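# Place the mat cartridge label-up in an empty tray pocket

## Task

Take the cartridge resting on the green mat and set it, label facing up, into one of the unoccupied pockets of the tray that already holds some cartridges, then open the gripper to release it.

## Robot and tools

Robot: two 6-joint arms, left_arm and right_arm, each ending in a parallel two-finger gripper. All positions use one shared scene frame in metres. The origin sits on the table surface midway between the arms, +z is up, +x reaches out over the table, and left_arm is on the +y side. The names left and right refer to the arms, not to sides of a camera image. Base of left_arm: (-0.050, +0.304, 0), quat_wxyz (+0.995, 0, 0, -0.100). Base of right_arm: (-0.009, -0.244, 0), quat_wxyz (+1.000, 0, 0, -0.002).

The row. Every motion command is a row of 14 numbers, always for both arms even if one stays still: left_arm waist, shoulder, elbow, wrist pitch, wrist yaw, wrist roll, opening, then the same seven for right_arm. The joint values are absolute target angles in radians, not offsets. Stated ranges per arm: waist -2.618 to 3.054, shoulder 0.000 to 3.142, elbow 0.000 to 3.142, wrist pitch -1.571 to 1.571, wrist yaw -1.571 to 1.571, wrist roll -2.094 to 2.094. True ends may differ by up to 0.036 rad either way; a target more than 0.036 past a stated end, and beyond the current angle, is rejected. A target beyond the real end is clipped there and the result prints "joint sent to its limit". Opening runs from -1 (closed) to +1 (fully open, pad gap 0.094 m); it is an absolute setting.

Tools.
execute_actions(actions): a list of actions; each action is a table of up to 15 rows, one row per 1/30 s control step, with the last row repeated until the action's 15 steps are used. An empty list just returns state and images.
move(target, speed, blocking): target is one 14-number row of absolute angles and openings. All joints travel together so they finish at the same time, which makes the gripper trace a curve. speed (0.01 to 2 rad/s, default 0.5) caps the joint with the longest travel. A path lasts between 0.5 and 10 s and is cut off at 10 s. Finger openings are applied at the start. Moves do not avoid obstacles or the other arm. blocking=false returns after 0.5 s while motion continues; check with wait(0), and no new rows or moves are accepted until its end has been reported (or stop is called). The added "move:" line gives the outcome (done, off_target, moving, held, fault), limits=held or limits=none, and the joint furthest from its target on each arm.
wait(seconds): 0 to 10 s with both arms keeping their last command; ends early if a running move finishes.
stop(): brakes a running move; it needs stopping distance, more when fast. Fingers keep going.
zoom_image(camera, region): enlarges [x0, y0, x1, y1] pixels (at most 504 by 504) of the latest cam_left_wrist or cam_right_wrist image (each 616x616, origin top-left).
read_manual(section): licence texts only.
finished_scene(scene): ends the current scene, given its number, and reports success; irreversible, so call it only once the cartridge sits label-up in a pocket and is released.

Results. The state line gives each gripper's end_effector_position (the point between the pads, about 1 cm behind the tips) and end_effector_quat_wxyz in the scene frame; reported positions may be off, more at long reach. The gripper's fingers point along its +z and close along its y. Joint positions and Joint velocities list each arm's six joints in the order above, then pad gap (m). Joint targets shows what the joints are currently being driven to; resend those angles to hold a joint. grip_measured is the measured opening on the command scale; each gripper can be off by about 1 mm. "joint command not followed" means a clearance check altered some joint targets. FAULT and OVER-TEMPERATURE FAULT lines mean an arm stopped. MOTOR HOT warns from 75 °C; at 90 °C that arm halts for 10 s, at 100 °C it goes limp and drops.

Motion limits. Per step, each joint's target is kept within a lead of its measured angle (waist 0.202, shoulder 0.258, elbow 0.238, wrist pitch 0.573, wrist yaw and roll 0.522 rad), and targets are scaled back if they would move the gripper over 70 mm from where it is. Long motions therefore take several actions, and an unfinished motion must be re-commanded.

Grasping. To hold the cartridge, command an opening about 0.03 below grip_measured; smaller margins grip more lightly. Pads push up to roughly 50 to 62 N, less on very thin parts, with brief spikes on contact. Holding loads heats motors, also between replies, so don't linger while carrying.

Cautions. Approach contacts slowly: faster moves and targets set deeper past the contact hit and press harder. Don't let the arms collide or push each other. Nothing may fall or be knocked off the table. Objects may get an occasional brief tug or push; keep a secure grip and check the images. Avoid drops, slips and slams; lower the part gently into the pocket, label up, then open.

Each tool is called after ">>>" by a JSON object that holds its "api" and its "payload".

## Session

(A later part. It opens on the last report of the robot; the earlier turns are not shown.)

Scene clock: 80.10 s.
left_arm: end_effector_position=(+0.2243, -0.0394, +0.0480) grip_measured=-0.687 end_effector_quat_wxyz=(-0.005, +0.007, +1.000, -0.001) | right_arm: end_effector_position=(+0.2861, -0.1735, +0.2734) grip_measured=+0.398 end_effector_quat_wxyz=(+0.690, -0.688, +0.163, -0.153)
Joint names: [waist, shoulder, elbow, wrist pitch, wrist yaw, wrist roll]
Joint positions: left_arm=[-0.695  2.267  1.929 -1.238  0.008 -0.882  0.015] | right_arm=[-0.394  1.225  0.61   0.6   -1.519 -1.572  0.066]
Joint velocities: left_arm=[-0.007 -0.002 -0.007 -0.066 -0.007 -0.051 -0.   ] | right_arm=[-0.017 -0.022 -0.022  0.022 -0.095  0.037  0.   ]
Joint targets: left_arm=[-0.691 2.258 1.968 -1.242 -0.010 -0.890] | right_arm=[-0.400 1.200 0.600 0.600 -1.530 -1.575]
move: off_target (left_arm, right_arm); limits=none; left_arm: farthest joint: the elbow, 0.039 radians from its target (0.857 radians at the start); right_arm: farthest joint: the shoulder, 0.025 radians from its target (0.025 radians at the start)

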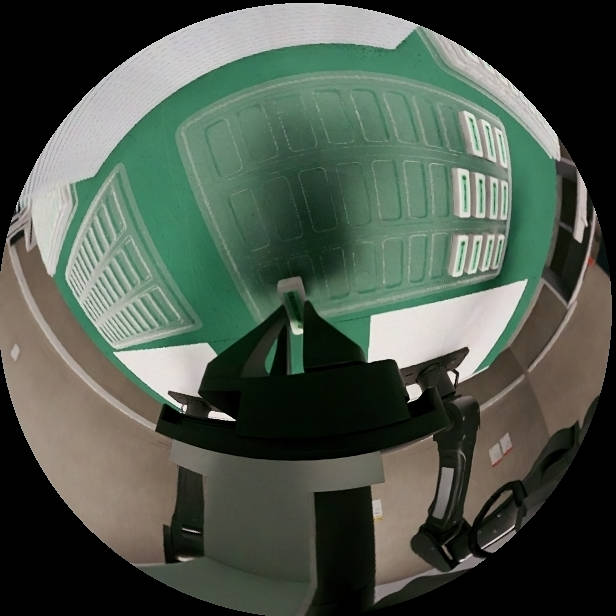

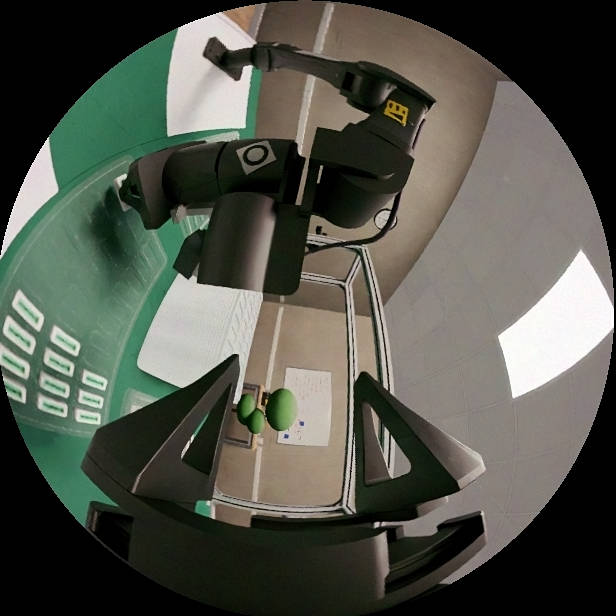

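>>> {"api": "move", "payload": {"target": [-0.708,2.307,1.968,-1.168,-0.01,-0.966,-0.72,-0.4,1.2,0.6,0.6,-1.53,-1.575,0.4], "speed": 0.15}}

>>> {"api": "zoom_image", "payload": {"camera": "cam_left_wrist", "region": [240, 250, 350, 350]}}

>>> {"api": "zoom_image", "payload": {"camera": "cam_right_wrist", "region": [70, 160, 150, 240]}}

Scene clock: 86.90 s.
left_arm: end_effector_position=(+0.2280, -0.0489, +0.0281) grip_measured=-0.687 end_effector_quat_wxyz=(-0.002, -0.027, +1.000, -0.003) | right_arm: end_effector_position=(+0.2861, -0.1735, +0.2734) grip_measured=+0.398 end_effector_quat_wxyz=(+0.690, -0.688, +0.163, -0.153)
Joint names: [waist, shoulder, elbow, wrist pitch, wrist yaw, wrist roll]
Joint positions: left_arm=[-0.702  2.314  1.929 -1.183  0.007 -0.958  0.015] | right_arm=[-0.394  1.225  0.61   0.6   -1.519 -1.572  0.066]
Joint velocities: left_arm=[ 0.002 -0.012  0.002 -0.007  0.037 -0.007  0.001] | right_arm=[-0.012 -0.007  0.012 -0.007 -0.022 -0.066 -0.   ]
Joint targets: left_arm=[-0.708 2.307 1.968 -1.168 -0.010 -0.966] | right_arm=[-0.400 1.200 0.600 0.600 -1.530 -1.575]
move: off_target (left_arm, right_arm); limits=none; left_arm: farthest joint: the elbow, 0.039 radians from its target (0.039 radians at the start); right_arm: farthest joint: the shoulder, 0.025 radians from its target (0.025 radians at the start)

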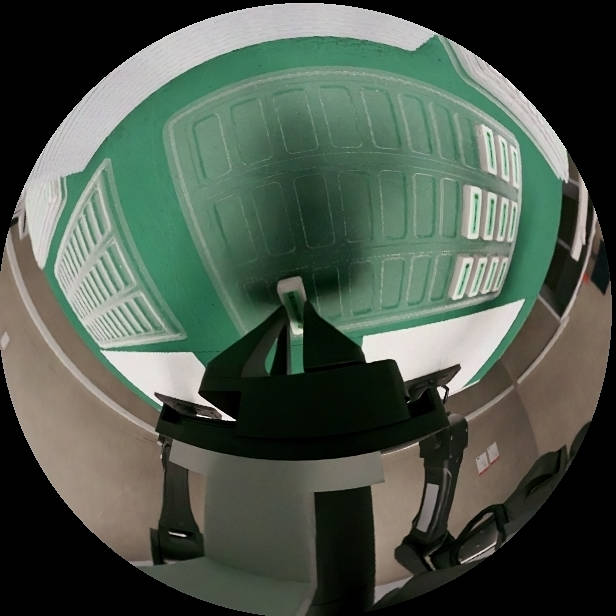

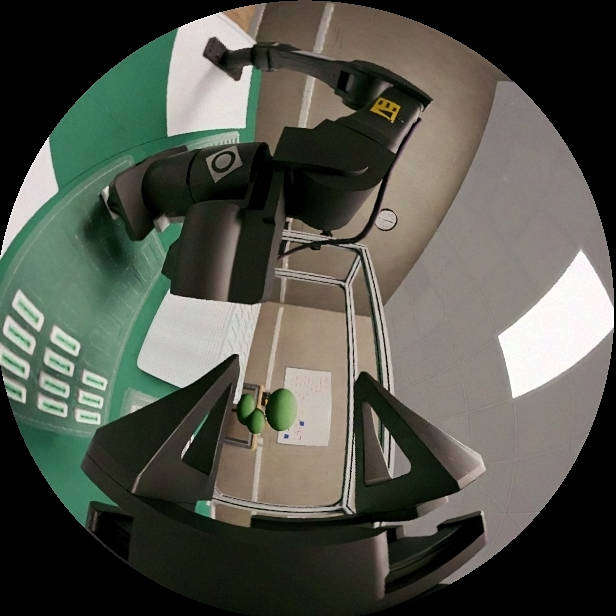

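Region (240, 250, 350, 350) of cam_left_wrist's 616x616 image, scaled by 4.582, with more detail than that image has; it fills the top 458 rows of this view, and the rest is white.

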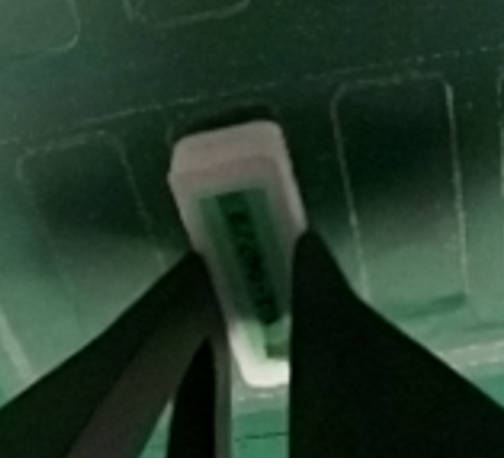

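Region (70, 160, 150, 240) of cam_right_wrist's 616x616 image, scaled by 6.300, with more detail than that image has.

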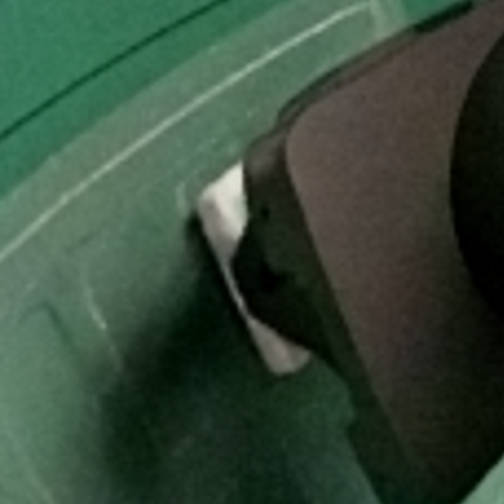

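>>> {"api": "move", "payload": {"target": [-0.708,2.321,1.968,-1.175,-0.01,-0.99,-0.72,-0.4,1.2,0.6,0.6,-1.53,-1.575,0.4], "speed": 0.06}}

>>> {"api": "zoom_image", "payload": {"camera": "cam_left_wrist", "region": [240, 250, 350, 350]}}

>>> {"api": "zoom_image", "payload": {"camera": "cam_right_wrist", "region": [80, 170, 140, 230]}}

Scene clock: 93.07 s.
left_arm: end_effector_position=(+0.2272, -0.0478, +0.0217) grip_measured=-0.687 end_effector_quat_wxyz=(-0.007, -0.039, +0.999, +0.003) | right_arm: end_effector_position=(+0.2861, -0.1735, +0.2734) grip_measured=+0.398 end_effector_quat_wxyz=(+0.690, -0.688, +0.163, -0.153)
Joint names: [waist, shoulder, elbow, wrist pitch, wrist yaw, wrist roll]
Joint positions: left_arm=[-0.702  2.329  1.929 -1.183  0.007 -0.982  0.015] | right_arm=[-0.394  1.225  0.61   0.6   -1.519 -1.572  0.066]
Joint velocities: left_arm=[-0.022  0.012 -0.012  0.007  0.007 -0.051 -0.   ] | right_arm=[-0.002 -0.022  0.007  0.066 -0.051  0.007  0.   ]
Joint targets: left_arm=[-0.708 2.321 1.968 -1.175 -0.010 -0.990] | right_arm=[-0.400 1.200 0.600 0.600 -1.530 -1.575]
move: off_target (left_arm, right_arm); limits=none; left_arm: farthest joint: the elbow, 0.039 radians from its target (0.039 radians at the start); right_arm: farthest joint: the shoulder, 0.025 radians from its target (0.025 radians at the start)

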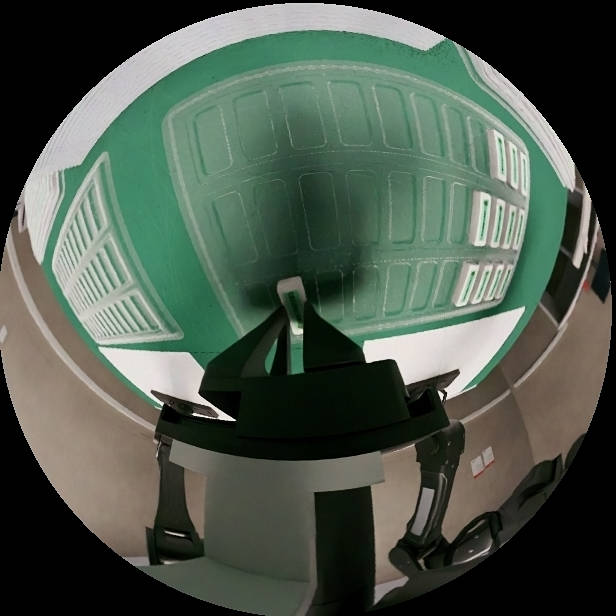

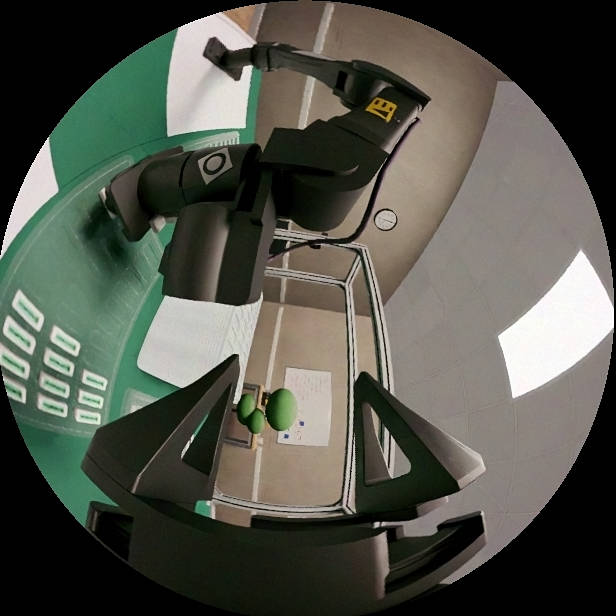

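Region (240, 250, 350, 350) of cam_left_wrist's 616x616 image, scaled by 4.582, with more detail than that image has; it fills the top 458 rows of this view, and the rest is white.

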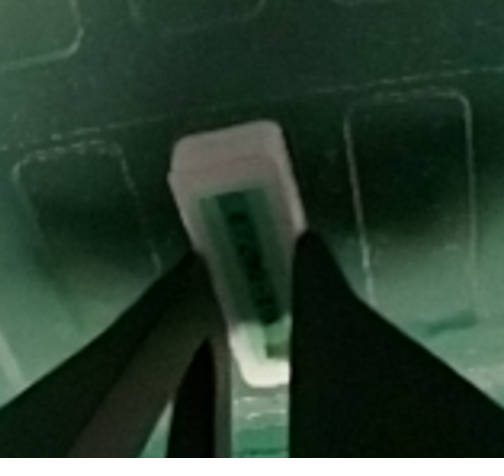

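Region (80, 170, 140, 230) of cam_right_wrist's 616x616 image, scaled by 8.400, with more detail than that image has.

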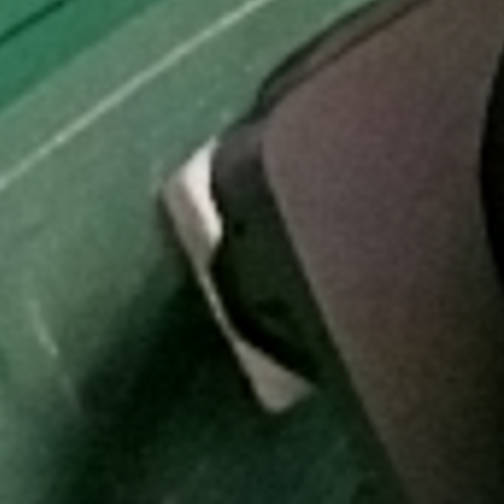

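>>> {"api": "execute_actions", "payload": {"actions": [[[-0.7115,2.321,1.968,-1.168,-0.01,-0.99,-0.72,-0.4,1.2,0.6,0.6,-1.53,-1.575,0.4]]]}}

>>> {"api": "zoom_image", "payload": {"camera": "cam_left_wrist", "region": [240, 250, 350, 350]}}

Scene clock: 96.03 s.
left_arm: end_effector_position=(+0.2272, -0.0479, +0.0217) grip_measured=-0.687 end_effector_quat_wxyz=(-0.006, -0.040, +0.999, +0.003) | right_arm: end_effector_position=(+0.2861, -0.1735, +0.2734) grip_measured=+0.398 end_effector_quat_wxyz=(+0.690, -0.688, +0.163, -0.153)
Joint names: [waist, shoulder, elbow, wrist pitch, wrist yaw, wrist roll]
Joint positions: left_arm=[-0.702  2.329  1.929 -1.183  0.007 -0.982  0.015] | right_arm=[-0.394  1.225  0.61   0.6   -1.519 -1.572  0.066]
Joint velocities: left_arm=[ 0.007 -0.027  0.007 -0.066  0.066 -0.037 -0.   ] | right_arm=[-0.022  0.007 -0.012 -0.022  0.007 -0.007 -0.001]
Joint targets: left_arm=[-0.711 2.321 1.968 -1.168 -0.010 -0.990] | right_arm=[-0.400 1.200 0.600 0.600 -1.530 -1.575]

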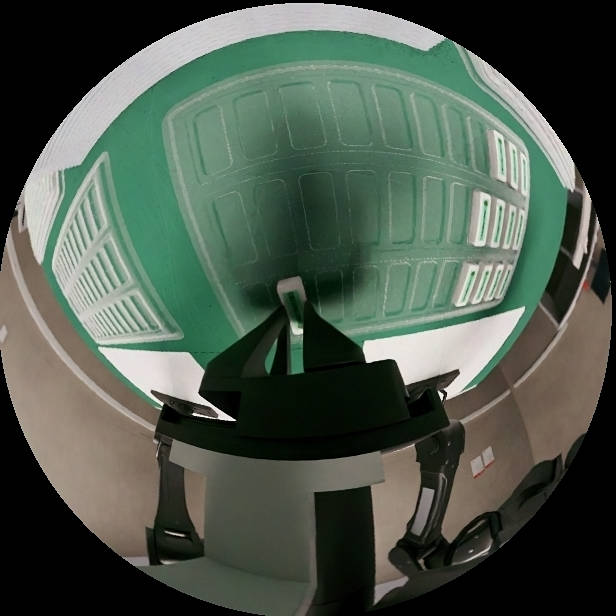

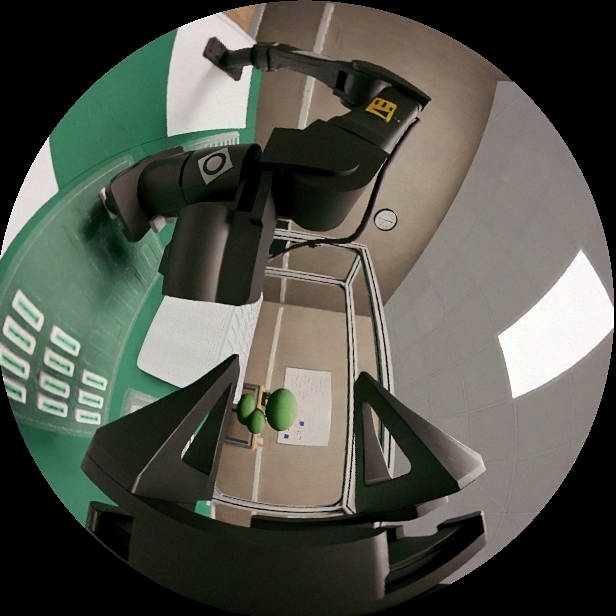

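Region (240, 250, 350, 350) of cam_left_wrist's 616x616 image, scaled by 4.582, with more detail than that image has; it fills the top 458 rows of this view, and the rest is white.

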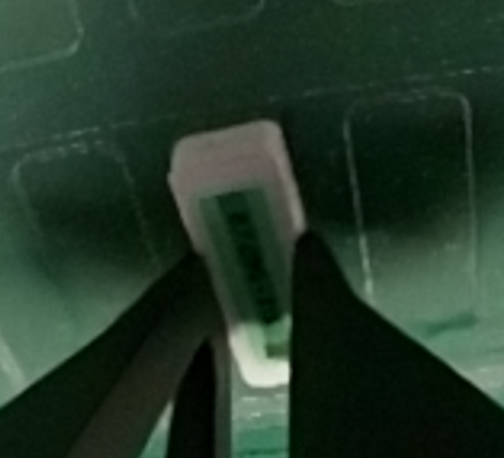

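>>> {"api": "execute_actions", "payload": {"actions": [[[-0.706,2.321,1.968,-1.168,0.015,-0.99,-0.72,-0.4,1.2,0.6,0.6,-1.53,-1.575,0.4],[-0.706,2.321,1.968,-1.168,0.022,-0.99,-0.72,-0.4,1.2,0.6,0.6,-1.53,-1.575,0.4],[-0.706,2.321,1.968,-1.168,0.022,-0.99,-0.72,-0.4,1.2,0.6,0.6,-1.53,-1.575,0.4],[-0.706,2.321,1.968,-1.168,0.022,-0.99,-0.72,-0.4,1.2,0.6,0.6,-1.53,-1.575,0.4],[-0.706,2.321,1.968,-1.168,0.022,-0.99,-0.72,-0.4,1.2,0.6,0.6,-1.53,-1.575,0.4],[-0.706,2.321,1.968,-1.166,0.022,-0.99,-0.72,-0.4,1.2,0.6,0.6,-1.53,-1.575,0.4],[-0.706,2.324,1.968,-1.164,0.022,-0.99,-0.72,-0.4,1.2,0.6,0.6,-1.53,-1.575,0.4],[-0.706,2.327,1.968,-1.162,0.022,-0.99,-0.72,-0.4,1.2,0.6,0.6,-1.53,-1.575,0.4],[-0.706,2.33,1.968,-1.161,0.022,-0.99,-0.72,-0.4,1.2,0.6,0.6,-1.53,-1.575,0.4],[-0.706,2.333,1.968,-1.161,0.022,-0.99,-0.72,-0.4,1.2,0.6,0.6,-1.53,-1.575,0.4]]]}}

>>> {"api": "wait", "payload": {"seconds": 0.3}}

>>> {"api": "zoom_image", "payload": {"camera": "cam_left_wrist", "region": [240, 250, 350, 350]}}

Scene clock: 102.33 s.
left_arm: end_effector_position=(+0.2264, -0.0505, +0.0217) grip_measured=-0.687 end_effector_quat_wxyz=(-0.010, -0.040, +0.999, -0.004) | right_arm: end_effector_position=(+0.2861, -0.1735, +0.2734) grip_measured=+0.398 end_effector_quat_wxyz=(+0.690, -0.688, +0.163, -0.153)
Joint names: [waist, shoulder, elbow, wrist pitch, wrist yaw, wrist roll]
Joint positions: left_arm=[-0.702  2.329  1.929 -1.177  0.02  -0.983  0.015] | right_arm=[-0.394  1.225  0.61   0.6   -1.519 -1.572  0.066]
Joint velocities: left_arm=[ 0.007 -0.012 -0.002 -0.022  0.095 -0.022  0.002] | right_arm=[ 0.012 -0.007 -0.012 -0.037  0.037 -0.066 -0.   ]
Joint targets: left_arm=[-0.706 2.333 1.968 -1.161 0.022 -0.990] | right_arm=[-0.400 1.200 0.600 0.600 -1.530 -1.575]

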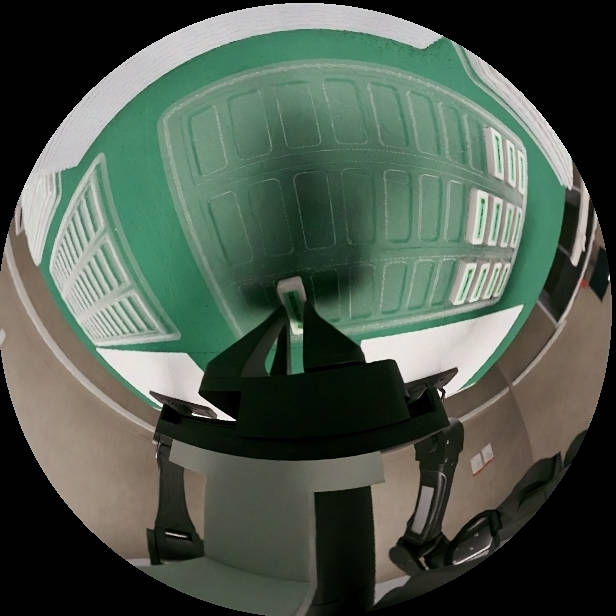

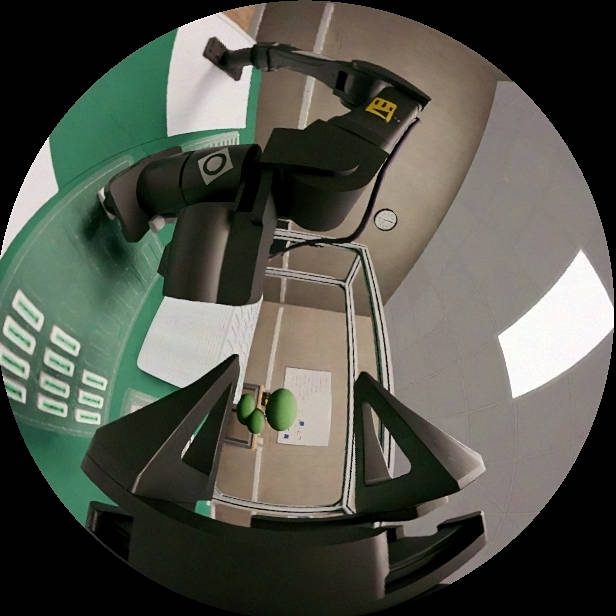

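Scene clock: 102.63 s.
left_arm: end_effector_position=(+0.2265, -0.0507, +0.0217) grip_measured=-0.687 end_effector_quat_wxyz=(-0.010, -0.040, +0.999, -0.004) | right_arm: end_effector_position=(+0.2861, -0.1735, +0.2734) grip_measured=+0.398 end_effector_quat_wxyz=(+0.690, -0.688, +0.163, -0.153)
Joint names: [waist, shoulder, elbow, wrist pitch, wrist yaw, wrist roll]
Joint positions: left_arm=[-0.702  2.329  1.929 -1.176  0.02  -0.983  0.015] | right_arm=[-0.394  1.225  0.61   0.6   -1.519 -1.572  0.066]
Joint velocities: left_arm=[ 0.007  0.012  0.007 -0.051  0.022  0.007  0.   ] | right_arm=[ 0.002  0.002 -0.012 -0.022 -0.081 -0.066 -0.001]
Joint targets: left_arm=[-0.706 2.333 1.968 -1.161 0.022 -0.990] | right_arm=[-0.400 1.200 0.600 0.600 -1.530 -1.575]
wait: 0.30 s; at rest by 0.17 s

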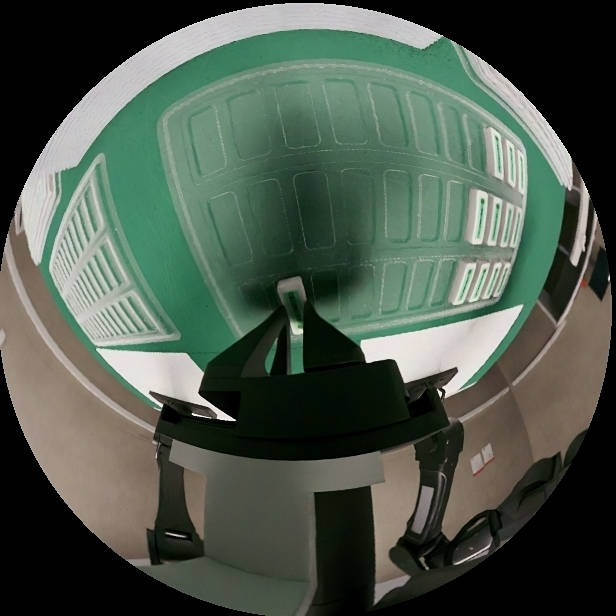

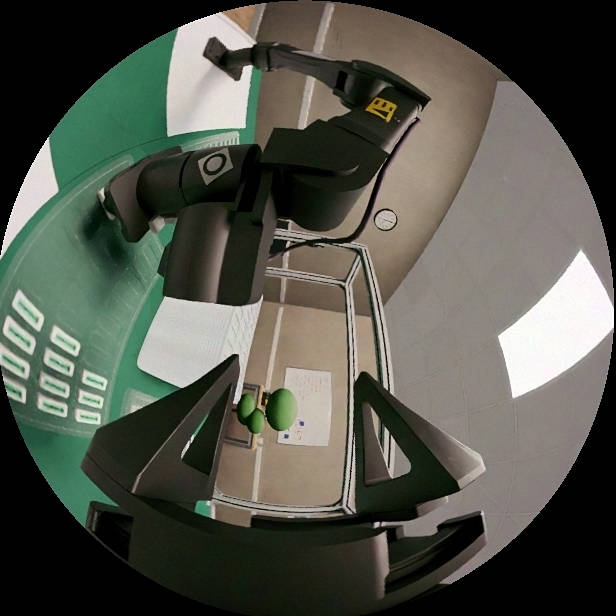

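Region (240, 250, 350, 350) of cam_left_wrist's 616x616 image, scaled by 4.582, with more detail than that image has; it fills the top 458 rows of this view, and the rest is white.

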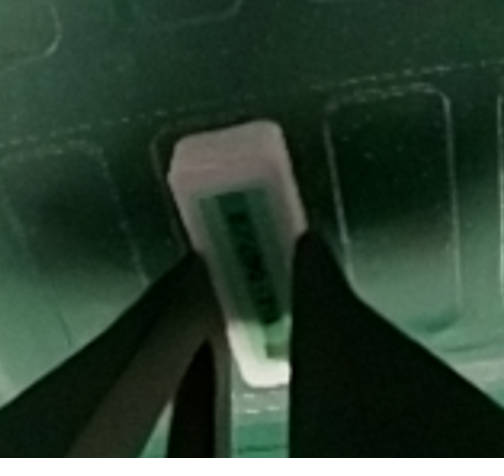

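>>> {"api": "execute_actions", "payload": {"actions": [[[-0.706,2.328,1.968,-1.17,0.01,-0.99,-0.72,-0.4,1.2,0.6,0.6,-1.53,-1.575,0.4],[-0.706,2.328,1.968,-1.176,0.005,-0.99,-0.72,-0.4,1.2,0.6,0.6,-1.53,-1.575,0.4],[-0.706,2.328,1.968,-1.18,0.001,-0.99,-0.72,-0.4,1.2,0.6,0.6,-1.53,-1.575,0.4],[-0.706,2.328,1.968,-1.183,-0.002,-0.99,-0.72,-0.4,1.2,0.6,0.6,-1.53,-1.575,0.4]]]}}

>>> {"api": "wait", "payload": {"seconds": 0.3}}

>>> {"api": "zoom_image", "payload": {"camera": "cam_left_wrist", "region": [240, 250, 350, 350]}}

Scene clock: 107.33 s.
left_arm: end_effector_position=(+0.2267, -0.0498, +0.0217) grip_measured=-0.687 end_effector_quat_wxyz=(-0.009, -0.040, +0.999, -0.002) | right_arm: end_effector_position=(+0.2861, -0.1735, +0.2734) grip_measured=+0.398 end_effector_quat_wxyz=(+0.690, -0.688, +0.163, -0.153)
Joint names: [waist, shoulder, elbow, wrist pitch, wrist yaw, wrist roll]
Joint positions: left_arm=[-0.702  2.329  1.929 -1.178  0.016 -0.983  0.015] | right_arm=[-0.394  1.225  0.61   0.6   -1.519 -1.572  0.066]
Joint velocities: left_arm=[ 0.002 -0.002  0.012  0.066  0.007 -0.007  0.001] | right_arm=[-0.007  0.022  0.022  0.022 -0.007 -0.051 -0.   ]
Joint targets: left_arm=[-0.706 2.328 1.968 -1.183 -0.002 -0.990] | right_arm=[-0.400 1.200 0.600 0.600 -1.530 -1.575]

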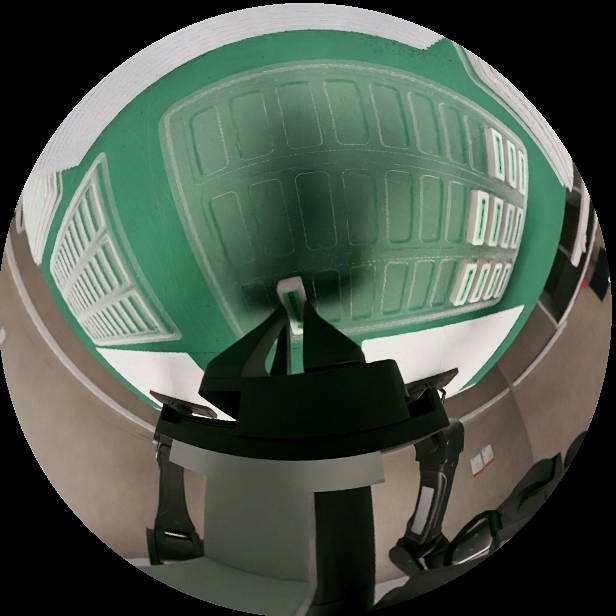

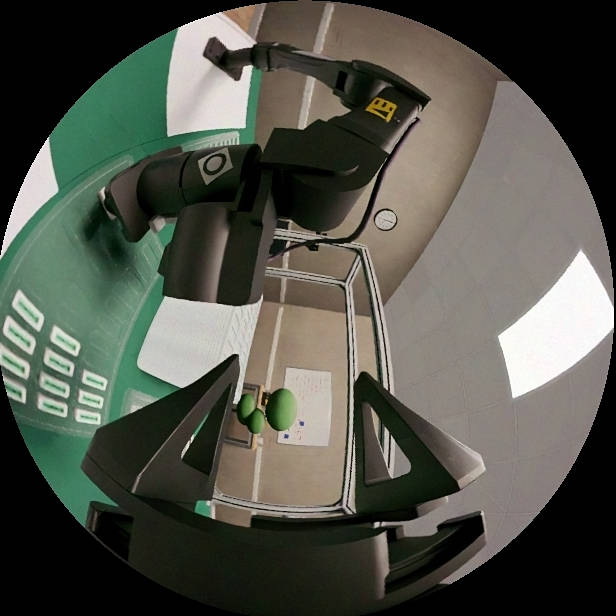

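Scene clock: 107.63 s.
left_arm: end_effector_position=(+0.2267, -0.0498, +0.0217) grip_measured=-0.687 end_effector_quat_wxyz=(-0.009, -0.040, +0.999, -0.002) | right_arm: end_effector_position=(+0.2861, -0.1735, +0.2734) grip_measured=+0.398 end_effector_quat_wxyz=(+0.690, -0.688, +0.163, -0.153)
Joint names: [waist, shoulder, elbow, wrist pitch, wrist yaw, wrist roll]
Joint positions: left_arm=[-0.702  2.329  1.929 -1.178  0.016 -0.983  0.015] | right_arm=[-0.394  1.225  0.61   0.6   -1.519 -1.572  0.066]
Joint velocities: left_arm=[-0.007 -0.002 -0.012 -0.037  0.037 -0.066  0.   ] | right_arm=[ 0.012 -0.002 -0.017 -0.037  0.007  0.007  0.001]
Joint targets: left_arm=[-0.706 2.328 1.968 -1.183 -0.002 -0.990] | right_arm=[-0.400 1.200 0.600 0.600 -1.530 -1.575]
wait: 0.30 s; at rest by 0.17 s

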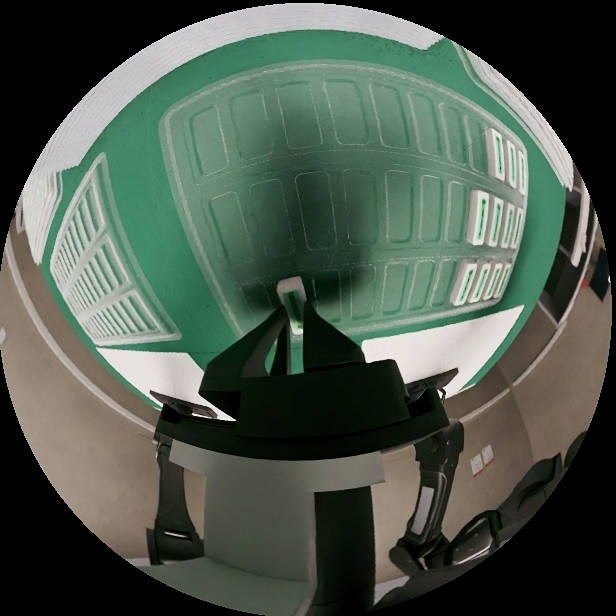

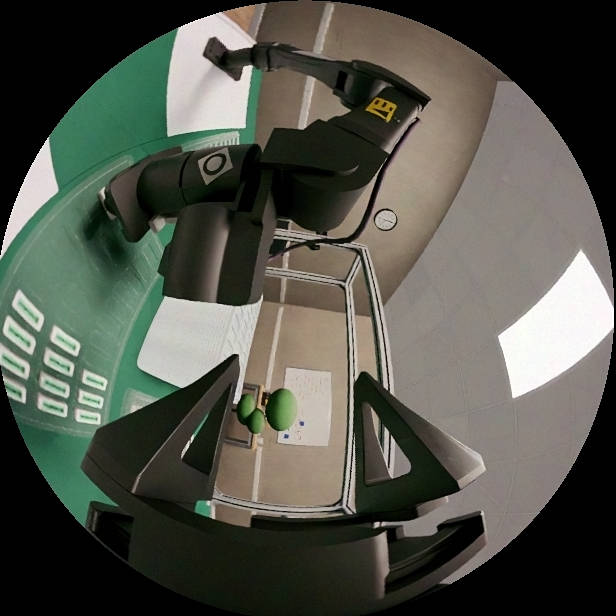

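Region (240, 250, 350, 350) of cam_left_wrist's 616x616 image, scaled by 4.582, with more detail than that image has; it fills the top 458 rows of this view, and the rest is white.

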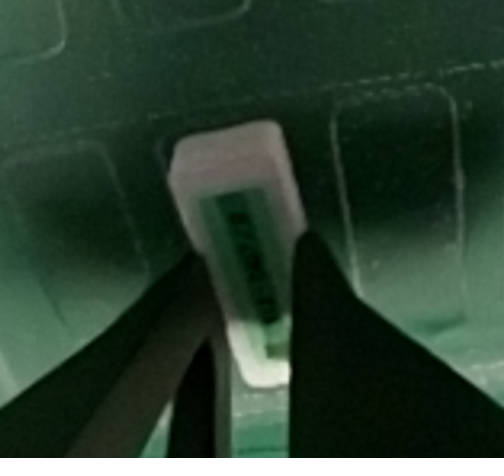

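Nudge about 1 mm more, then lower.

>>> {"api": "execute_actions", "payload": {"actions": [[[-0.706,2.328,1.968,-1.187,-0.004,-0.99,-0.72,-0.4,1.2,0.6,0.6,-1.53,-1.575,0.4]],[[-0.706,2.332,1.968,-1.187,-0.004,-0.99,-0.72,-0.4,1.2,0.6,0.6,-1.53,-1.575,0.4],[-0.706,2.334,1.968,-1.187,-0.004,-0.99,-0.72,-0.4,1.2,0.6,0.6,-1.53,-1.575,0.4],[-0.706,2.336,1.968,-1.187,-0.004,-0.99,-0.72,-0.4,1.2,0.6,0.6,-1.53,-1.575,0.4],[-0.706,2.338,1.968,-1.187,-0.004,-0.99,-0.72,-0.4,1.2,0.6,0.6,-1.53,-1.575,0.4]]]}}

>>> {"api": "zoom_image", "payload": {"camera": "cam_left_wrist", "region": [240, 250, 350, 350]}}

Scene clock: 112.10 s.
left_arm: end_effector_position=(+0.2266, -0.0488, +0.0213) grip_measured=-0.687 end_effector_quat_wxyz=(-0.009, -0.040, +0.999, +0.001) | right_arm: end_effector_position=(+0.2861, -0.1735, +0.2734) grip_measured=+0.398 end_effector_quat_wxyz=(+0.690, -0.688, +0.163, -0.153)
Joint names: [waist, shoulder, elbow, wrist pitch, wrist yaw, wrist roll]
Joint positions: left_arm=[-0.702  2.332  1.933 -1.184  0.014 -0.983  0.015] | right_arm=[-0.394  1.225  0.61   0.6   -1.519 -1.572  0.066]
Joint velocities: left_arm=[ 0.017  0.012 -0.007 -0.022 -0.007 -0.007  0.   ] | right_arm=[-0.017  0.002  0.002  0.007 -0.037 -0.095  0.001]
Joint targets: left_arm=[-0.706 2.338 1.968 -1.187 -0.004 -0.990] | right_arm=[-0.400 1.200 0.600 0.600 -1.530 -1.575]

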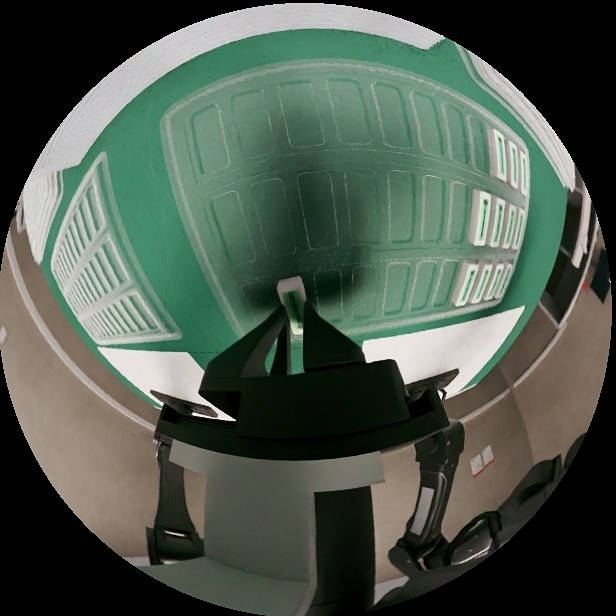

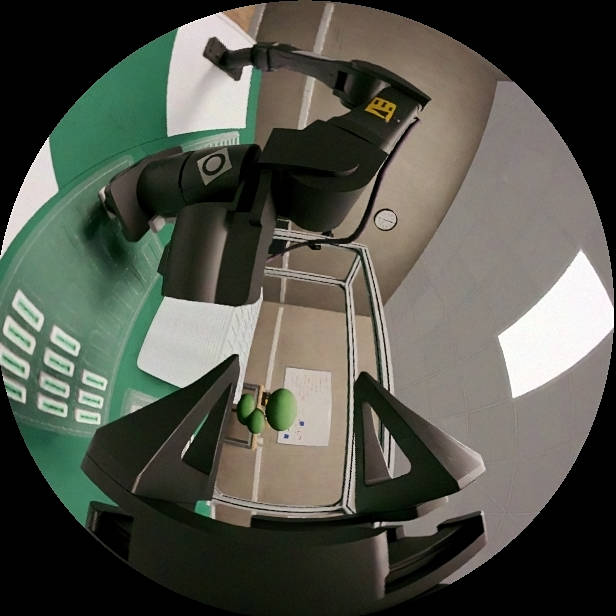

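Region (240, 250, 350, 350) of cam_left_wrist's 616x616 image, scaled by 4.582, with more detail than that image has; it fills the top 458 rows of this view, and the rest is white.

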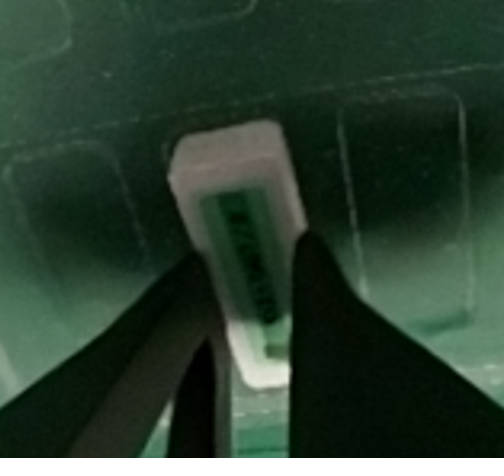

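>>> {"api": "execute_actions", "payload": {"actions": [[[-0.702,2.33,1.945,-1.183,-0.009,-0.99,-0.72,-0.4,1.2,0.6,0.6,-1.53,-1.575,0.4],[-0.702,2.33,1.945,-1.183,-0.009,-0.99,-0.72,-0.4,1.2,0.6,0.6,-1.53,-1.575,0.4],[-0.702,2.33,1.945,-1.183,-0.009,-0.99,-0.72,-0.4,1.2,0.6,0.6,-1.53,-1.575,0.4],[-0.702,2.33,1.945,-1.183,-0.009,-0.99,-0.72,-0.4,1.2,0.6,0.6,-1.53,-1.575,0.4],[-0.702,2.334,1.945,-1.183,-0.009,-0.99,-0.72,-0.4,1.2,0.6,0.6,-1.53,-1.575,0.4],[-0.702,2.338,1.945,-1.183,-0.009,-0.99,-0.72,-0.4,1.2,0.6,0.6,-1.53,-1.575,0.4],[-0.702,2.341,1.945,-1.183,-0.009,-0.99,-0.72,-0.4,1.2,0.6,0.6,-1.53,-1.575,0.4],[-0.702,2.344,1.945,-1.183,-0.009,-0.99,-0.72,-0.4,1.2,0.6,0.6,-1.53,-1.575,0.4]]]}}

>>> {"api": "zoom_image", "payload": {"camera": "cam_left_wrist", "region": [240, 250, 350, 350]}}

Scene clock: 119.60 s.
left_arm: end_effector_position=(+0.2265, -0.0486, +0.0203) grip_measured=-0.687 end_effector_quat_wxyz=(-0.010, -0.040, +0.999, +0.002) | right_arm: end_effector_position=(+0.2861, -0.1735, +0.2734) grip_measured=+0.398 end_effector_quat_wxyz=(+0.690, -0.688, +0.163, -0.153)
Joint names: [waist, shoulder, elbow, wrist pitch, wrist yaw, wrist roll]
Joint positions: left_arm=[-0.702  2.335  1.933 -1.184  0.013 -0.983  0.015] | right_arm=[-0.394  1.225  0.61   0.6   -1.519 -1.572  0.066]
Joint velocities: left_arm=[ 0.012  0.002  0.012 -0.051 -0.037  0.007  0.   ] | right_arm=[-0.007 -0.012 -0.017  0.007 -0.007 -0.007  0.001]
Joint targets: left_arm=[-0.702 2.344 1.945 -1.183 -0.009 -0.990] | right_arm=[-0.400 1.200 0.600 0.600 -1.530 -1.575]

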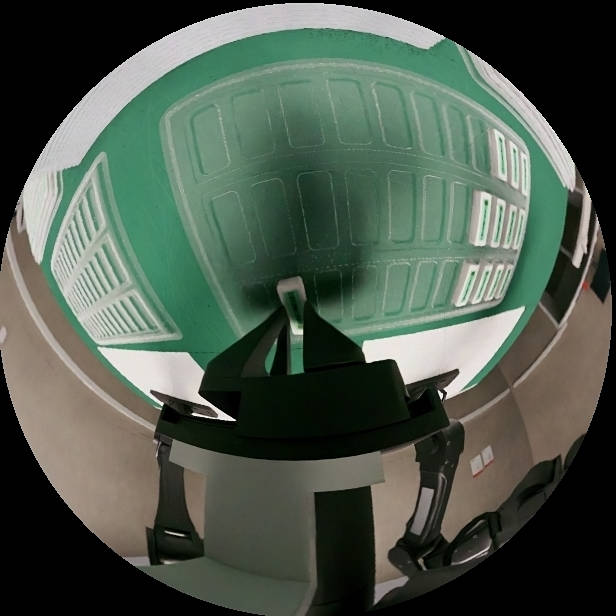

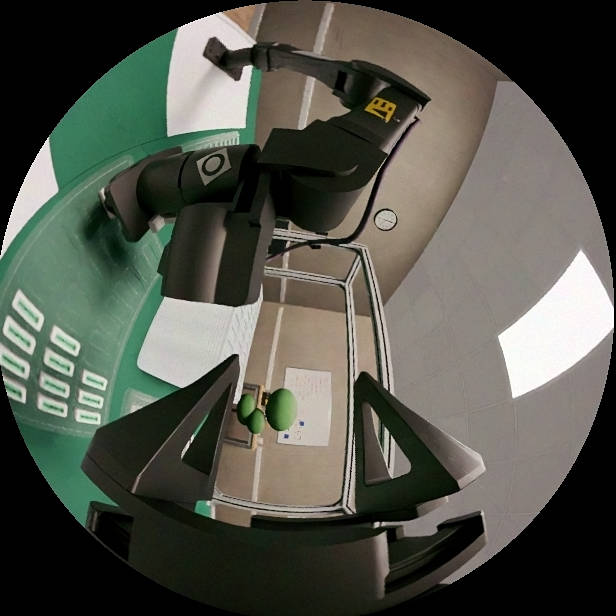

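Region (240, 250, 350, 350) of cam_left_wrist's 616x616 image, scaled by 4.582, with more detail than that image has; it fills the top 458 rows of this view, and the rest is white.

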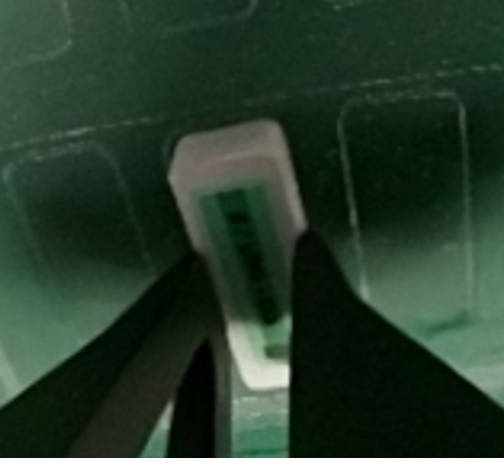

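>>> {"api": "execute_actions", "payload": {"actions": []}}

>>> {"api": "execute_actions", "payload": {"actions": [[[-0.702,2.295,1.945,-1.183,-0.010,-0.99,-0.72,-0.4,1.2,0.6,0.6,-1.53,-1.575,0.4]]]}}

>>> {"api": "zoom_image", "payload": {"camera": "cam_left_wrist", "region": [220,220,420,360]}}

Scene clock: 127.63 s.
left_arm: end_effector_position=(+0.2265, -0.0486, +0.0203) grip_measured=-0.687 end_effector_quat_wxyz=(-0.010, -0.040, +0.999, +0.002) | right_arm: end_effector_position=(+0.2861, -0.1735, +0.2734) grip_measured=+0.398 end_effector_quat_wxyz=(+0.690, -0.688, +0.163, -0.153)
Joint names: [waist, shoulder, elbow, wrist pitch, wrist yaw, wrist roll]
Joint positions: left_arm=[-0.702  2.335  1.933 -1.184  0.013 -0.983  0.015] | right_arm=[-0.394  1.225  0.61   0.6   -1.519 -1.572  0.066]
Joint velocities: left_arm=[ 0.002 -0.002  0.002  0.066  0.066  0.066  0.   ] | right_arm=[ 0.007  0.007 -0.007 -0.051 -0.051 -0.051 -0.   ]
Joint targets: left_arm=[-0.702 2.344 1.945 -1.183 -0.009 -0.990] | right_arm=[-0.400 1.200 0.600 0.600 -1.530 -1.575]

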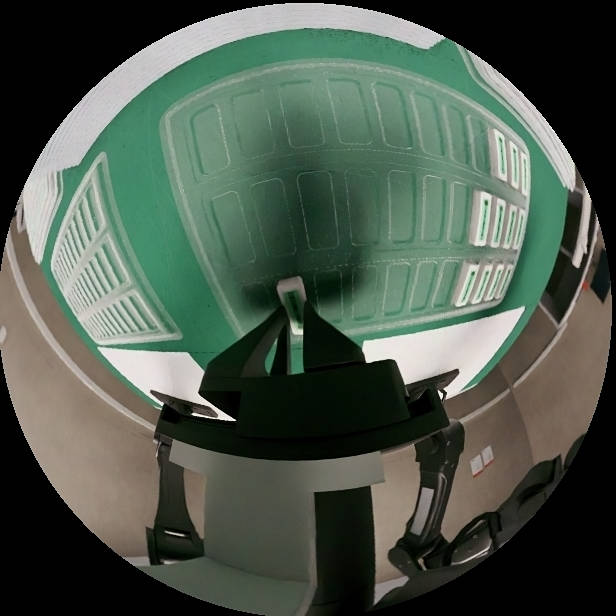

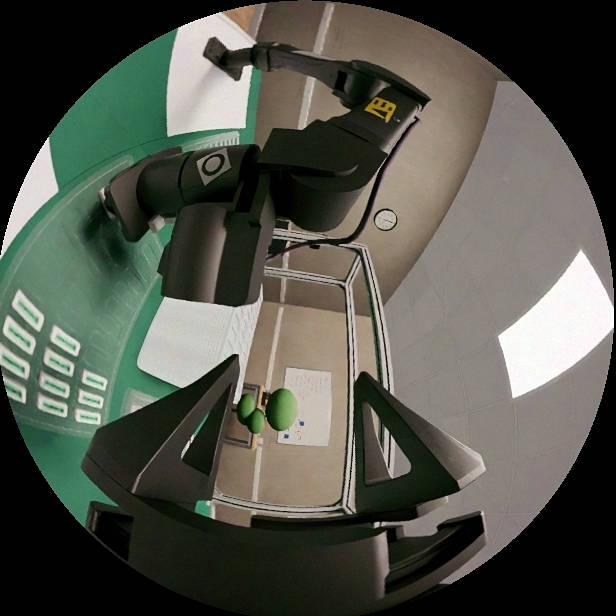

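Scene clock: 128.13 s.
left_arm: end_effector_position=(+0.2269, -0.0486, +0.0214) grip_measured=-0.687 end_effector_quat_wxyz=(-0.008, -0.040, +0.999, +0.002) | right_arm: end_effector_position=(+0.2861, -0.1735, +0.2734) grip_measured=+0.398 end_effector_quat_wxyz=(+0.690, -0.688, +0.163, -0.153)
Joint names: [waist, shoulder, elbow, wrist pitch, wrist yaw, wrist roll]
Joint positions: left_arm=[-0.702  2.332  1.933 -1.184  0.011 -0.983  0.015] | right_arm=[-0.394  1.225  0.61   0.6   -1.519 -1.572  0.066]
Joint velocities: left_arm=[ 0.007  0.002 -0.017 -0.037 -0.007 -0.007 -0.001] | right_arm=[ 0.002  0.012 -0.012 -0.007  0.007  0.022 -0.001]
Joint targets: left_arm=[-0.702 2.295 1.945 -1.183 -0.010 -0.990] | right_arm=[-0.400 1.200 0.600 0.600 -1.530 -1.575]

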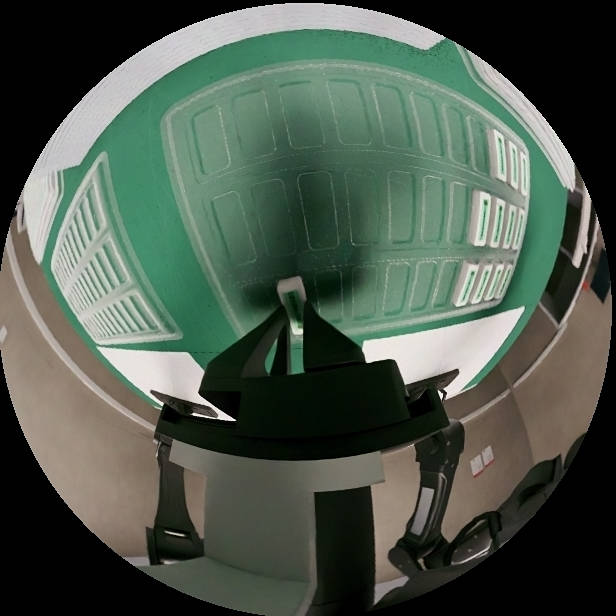

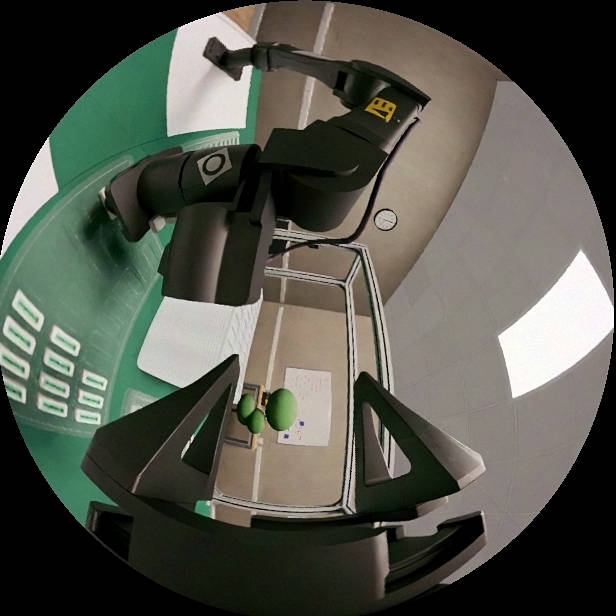

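Region (220, 220, 420, 360) of cam_left_wrist's 616x616 image, scaled by 2.520, with more detail than that image has; it fills the top 353 rows of this view, and the rest is white.

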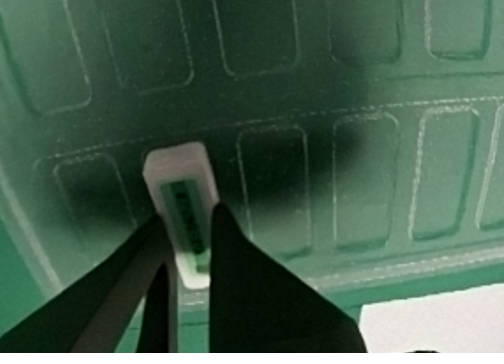

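>>> {"api": "execute_actions", "payload": {"actions": [[[-0.702,2.292,1.945,-1.166,-0.014,-0.99,-0.72,-0.4,1.2,0.6,0.6,-1.53,-1.575,0.4]]]}}

>>> {"api": "zoom_image", "payload": {"camera": "cam_left_wrist", "region": [240,250,350,350]}}

Scene clock: 134.07 s.
left_arm: end_effector_position=(+0.2274, -0.0485, +0.0214) grip_measured=-0.687 end_effector_quat_wxyz=(-0.007, -0.040, +0.999, +0.002) | right_arm: end_effector_position=(+0.2861, -0.1735, +0.2734) grip_measured=+0.398 end_effector_quat_wxyz=(+0.690, -0.688, +0.163, -0.153)
Joint names: [waist, shoulder, elbow, wrist pitch, wrist yaw, wrist roll]
Joint positions: left_arm=[-0.702  2.332  1.933 -1.183  0.009 -0.983  0.015] | right_arm=[-0.394  1.225  0.61   0.6   -1.519 -1.572  0.066]
Joint velocities: left_arm=[-0.027 -0.002 -0.002 -0.051  0.007  0.081 -0.001] | right_arm=[-0.002 -0.012 -0.007 -0.022  0.007  0.007  0.   ]
Joint targets: left_arm=[-0.702 2.292 1.945 -1.166 -0.014 -0.990] | right_arm=[-0.400 1.200 0.600 0.600 -1.530 -1.575]

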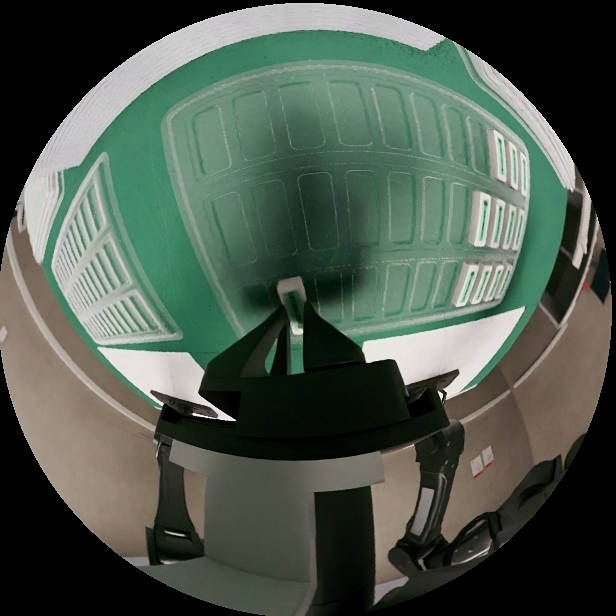

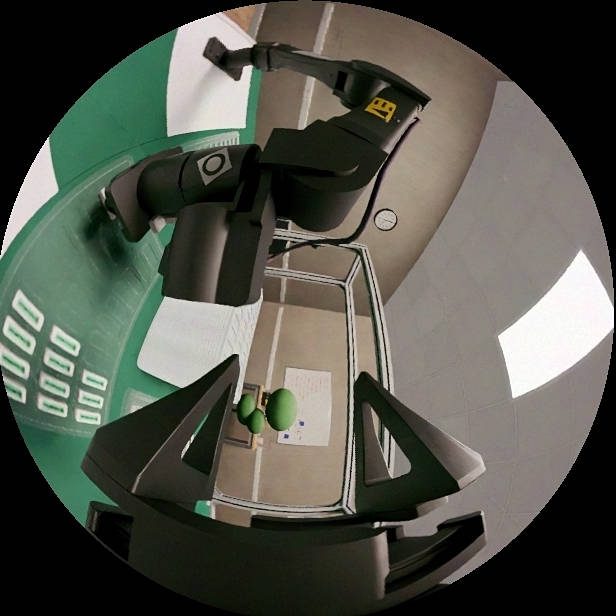

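Region (240, 250, 350, 350) of cam_left_wrist's 616x616 image, scaled by 4.582, with more detail than that image has; it fills the top 458 rows of this view, and the rest is white.

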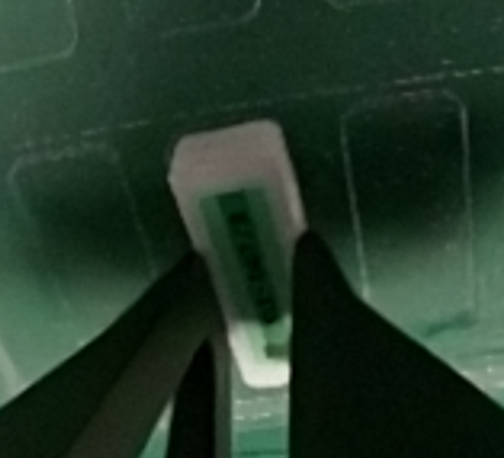

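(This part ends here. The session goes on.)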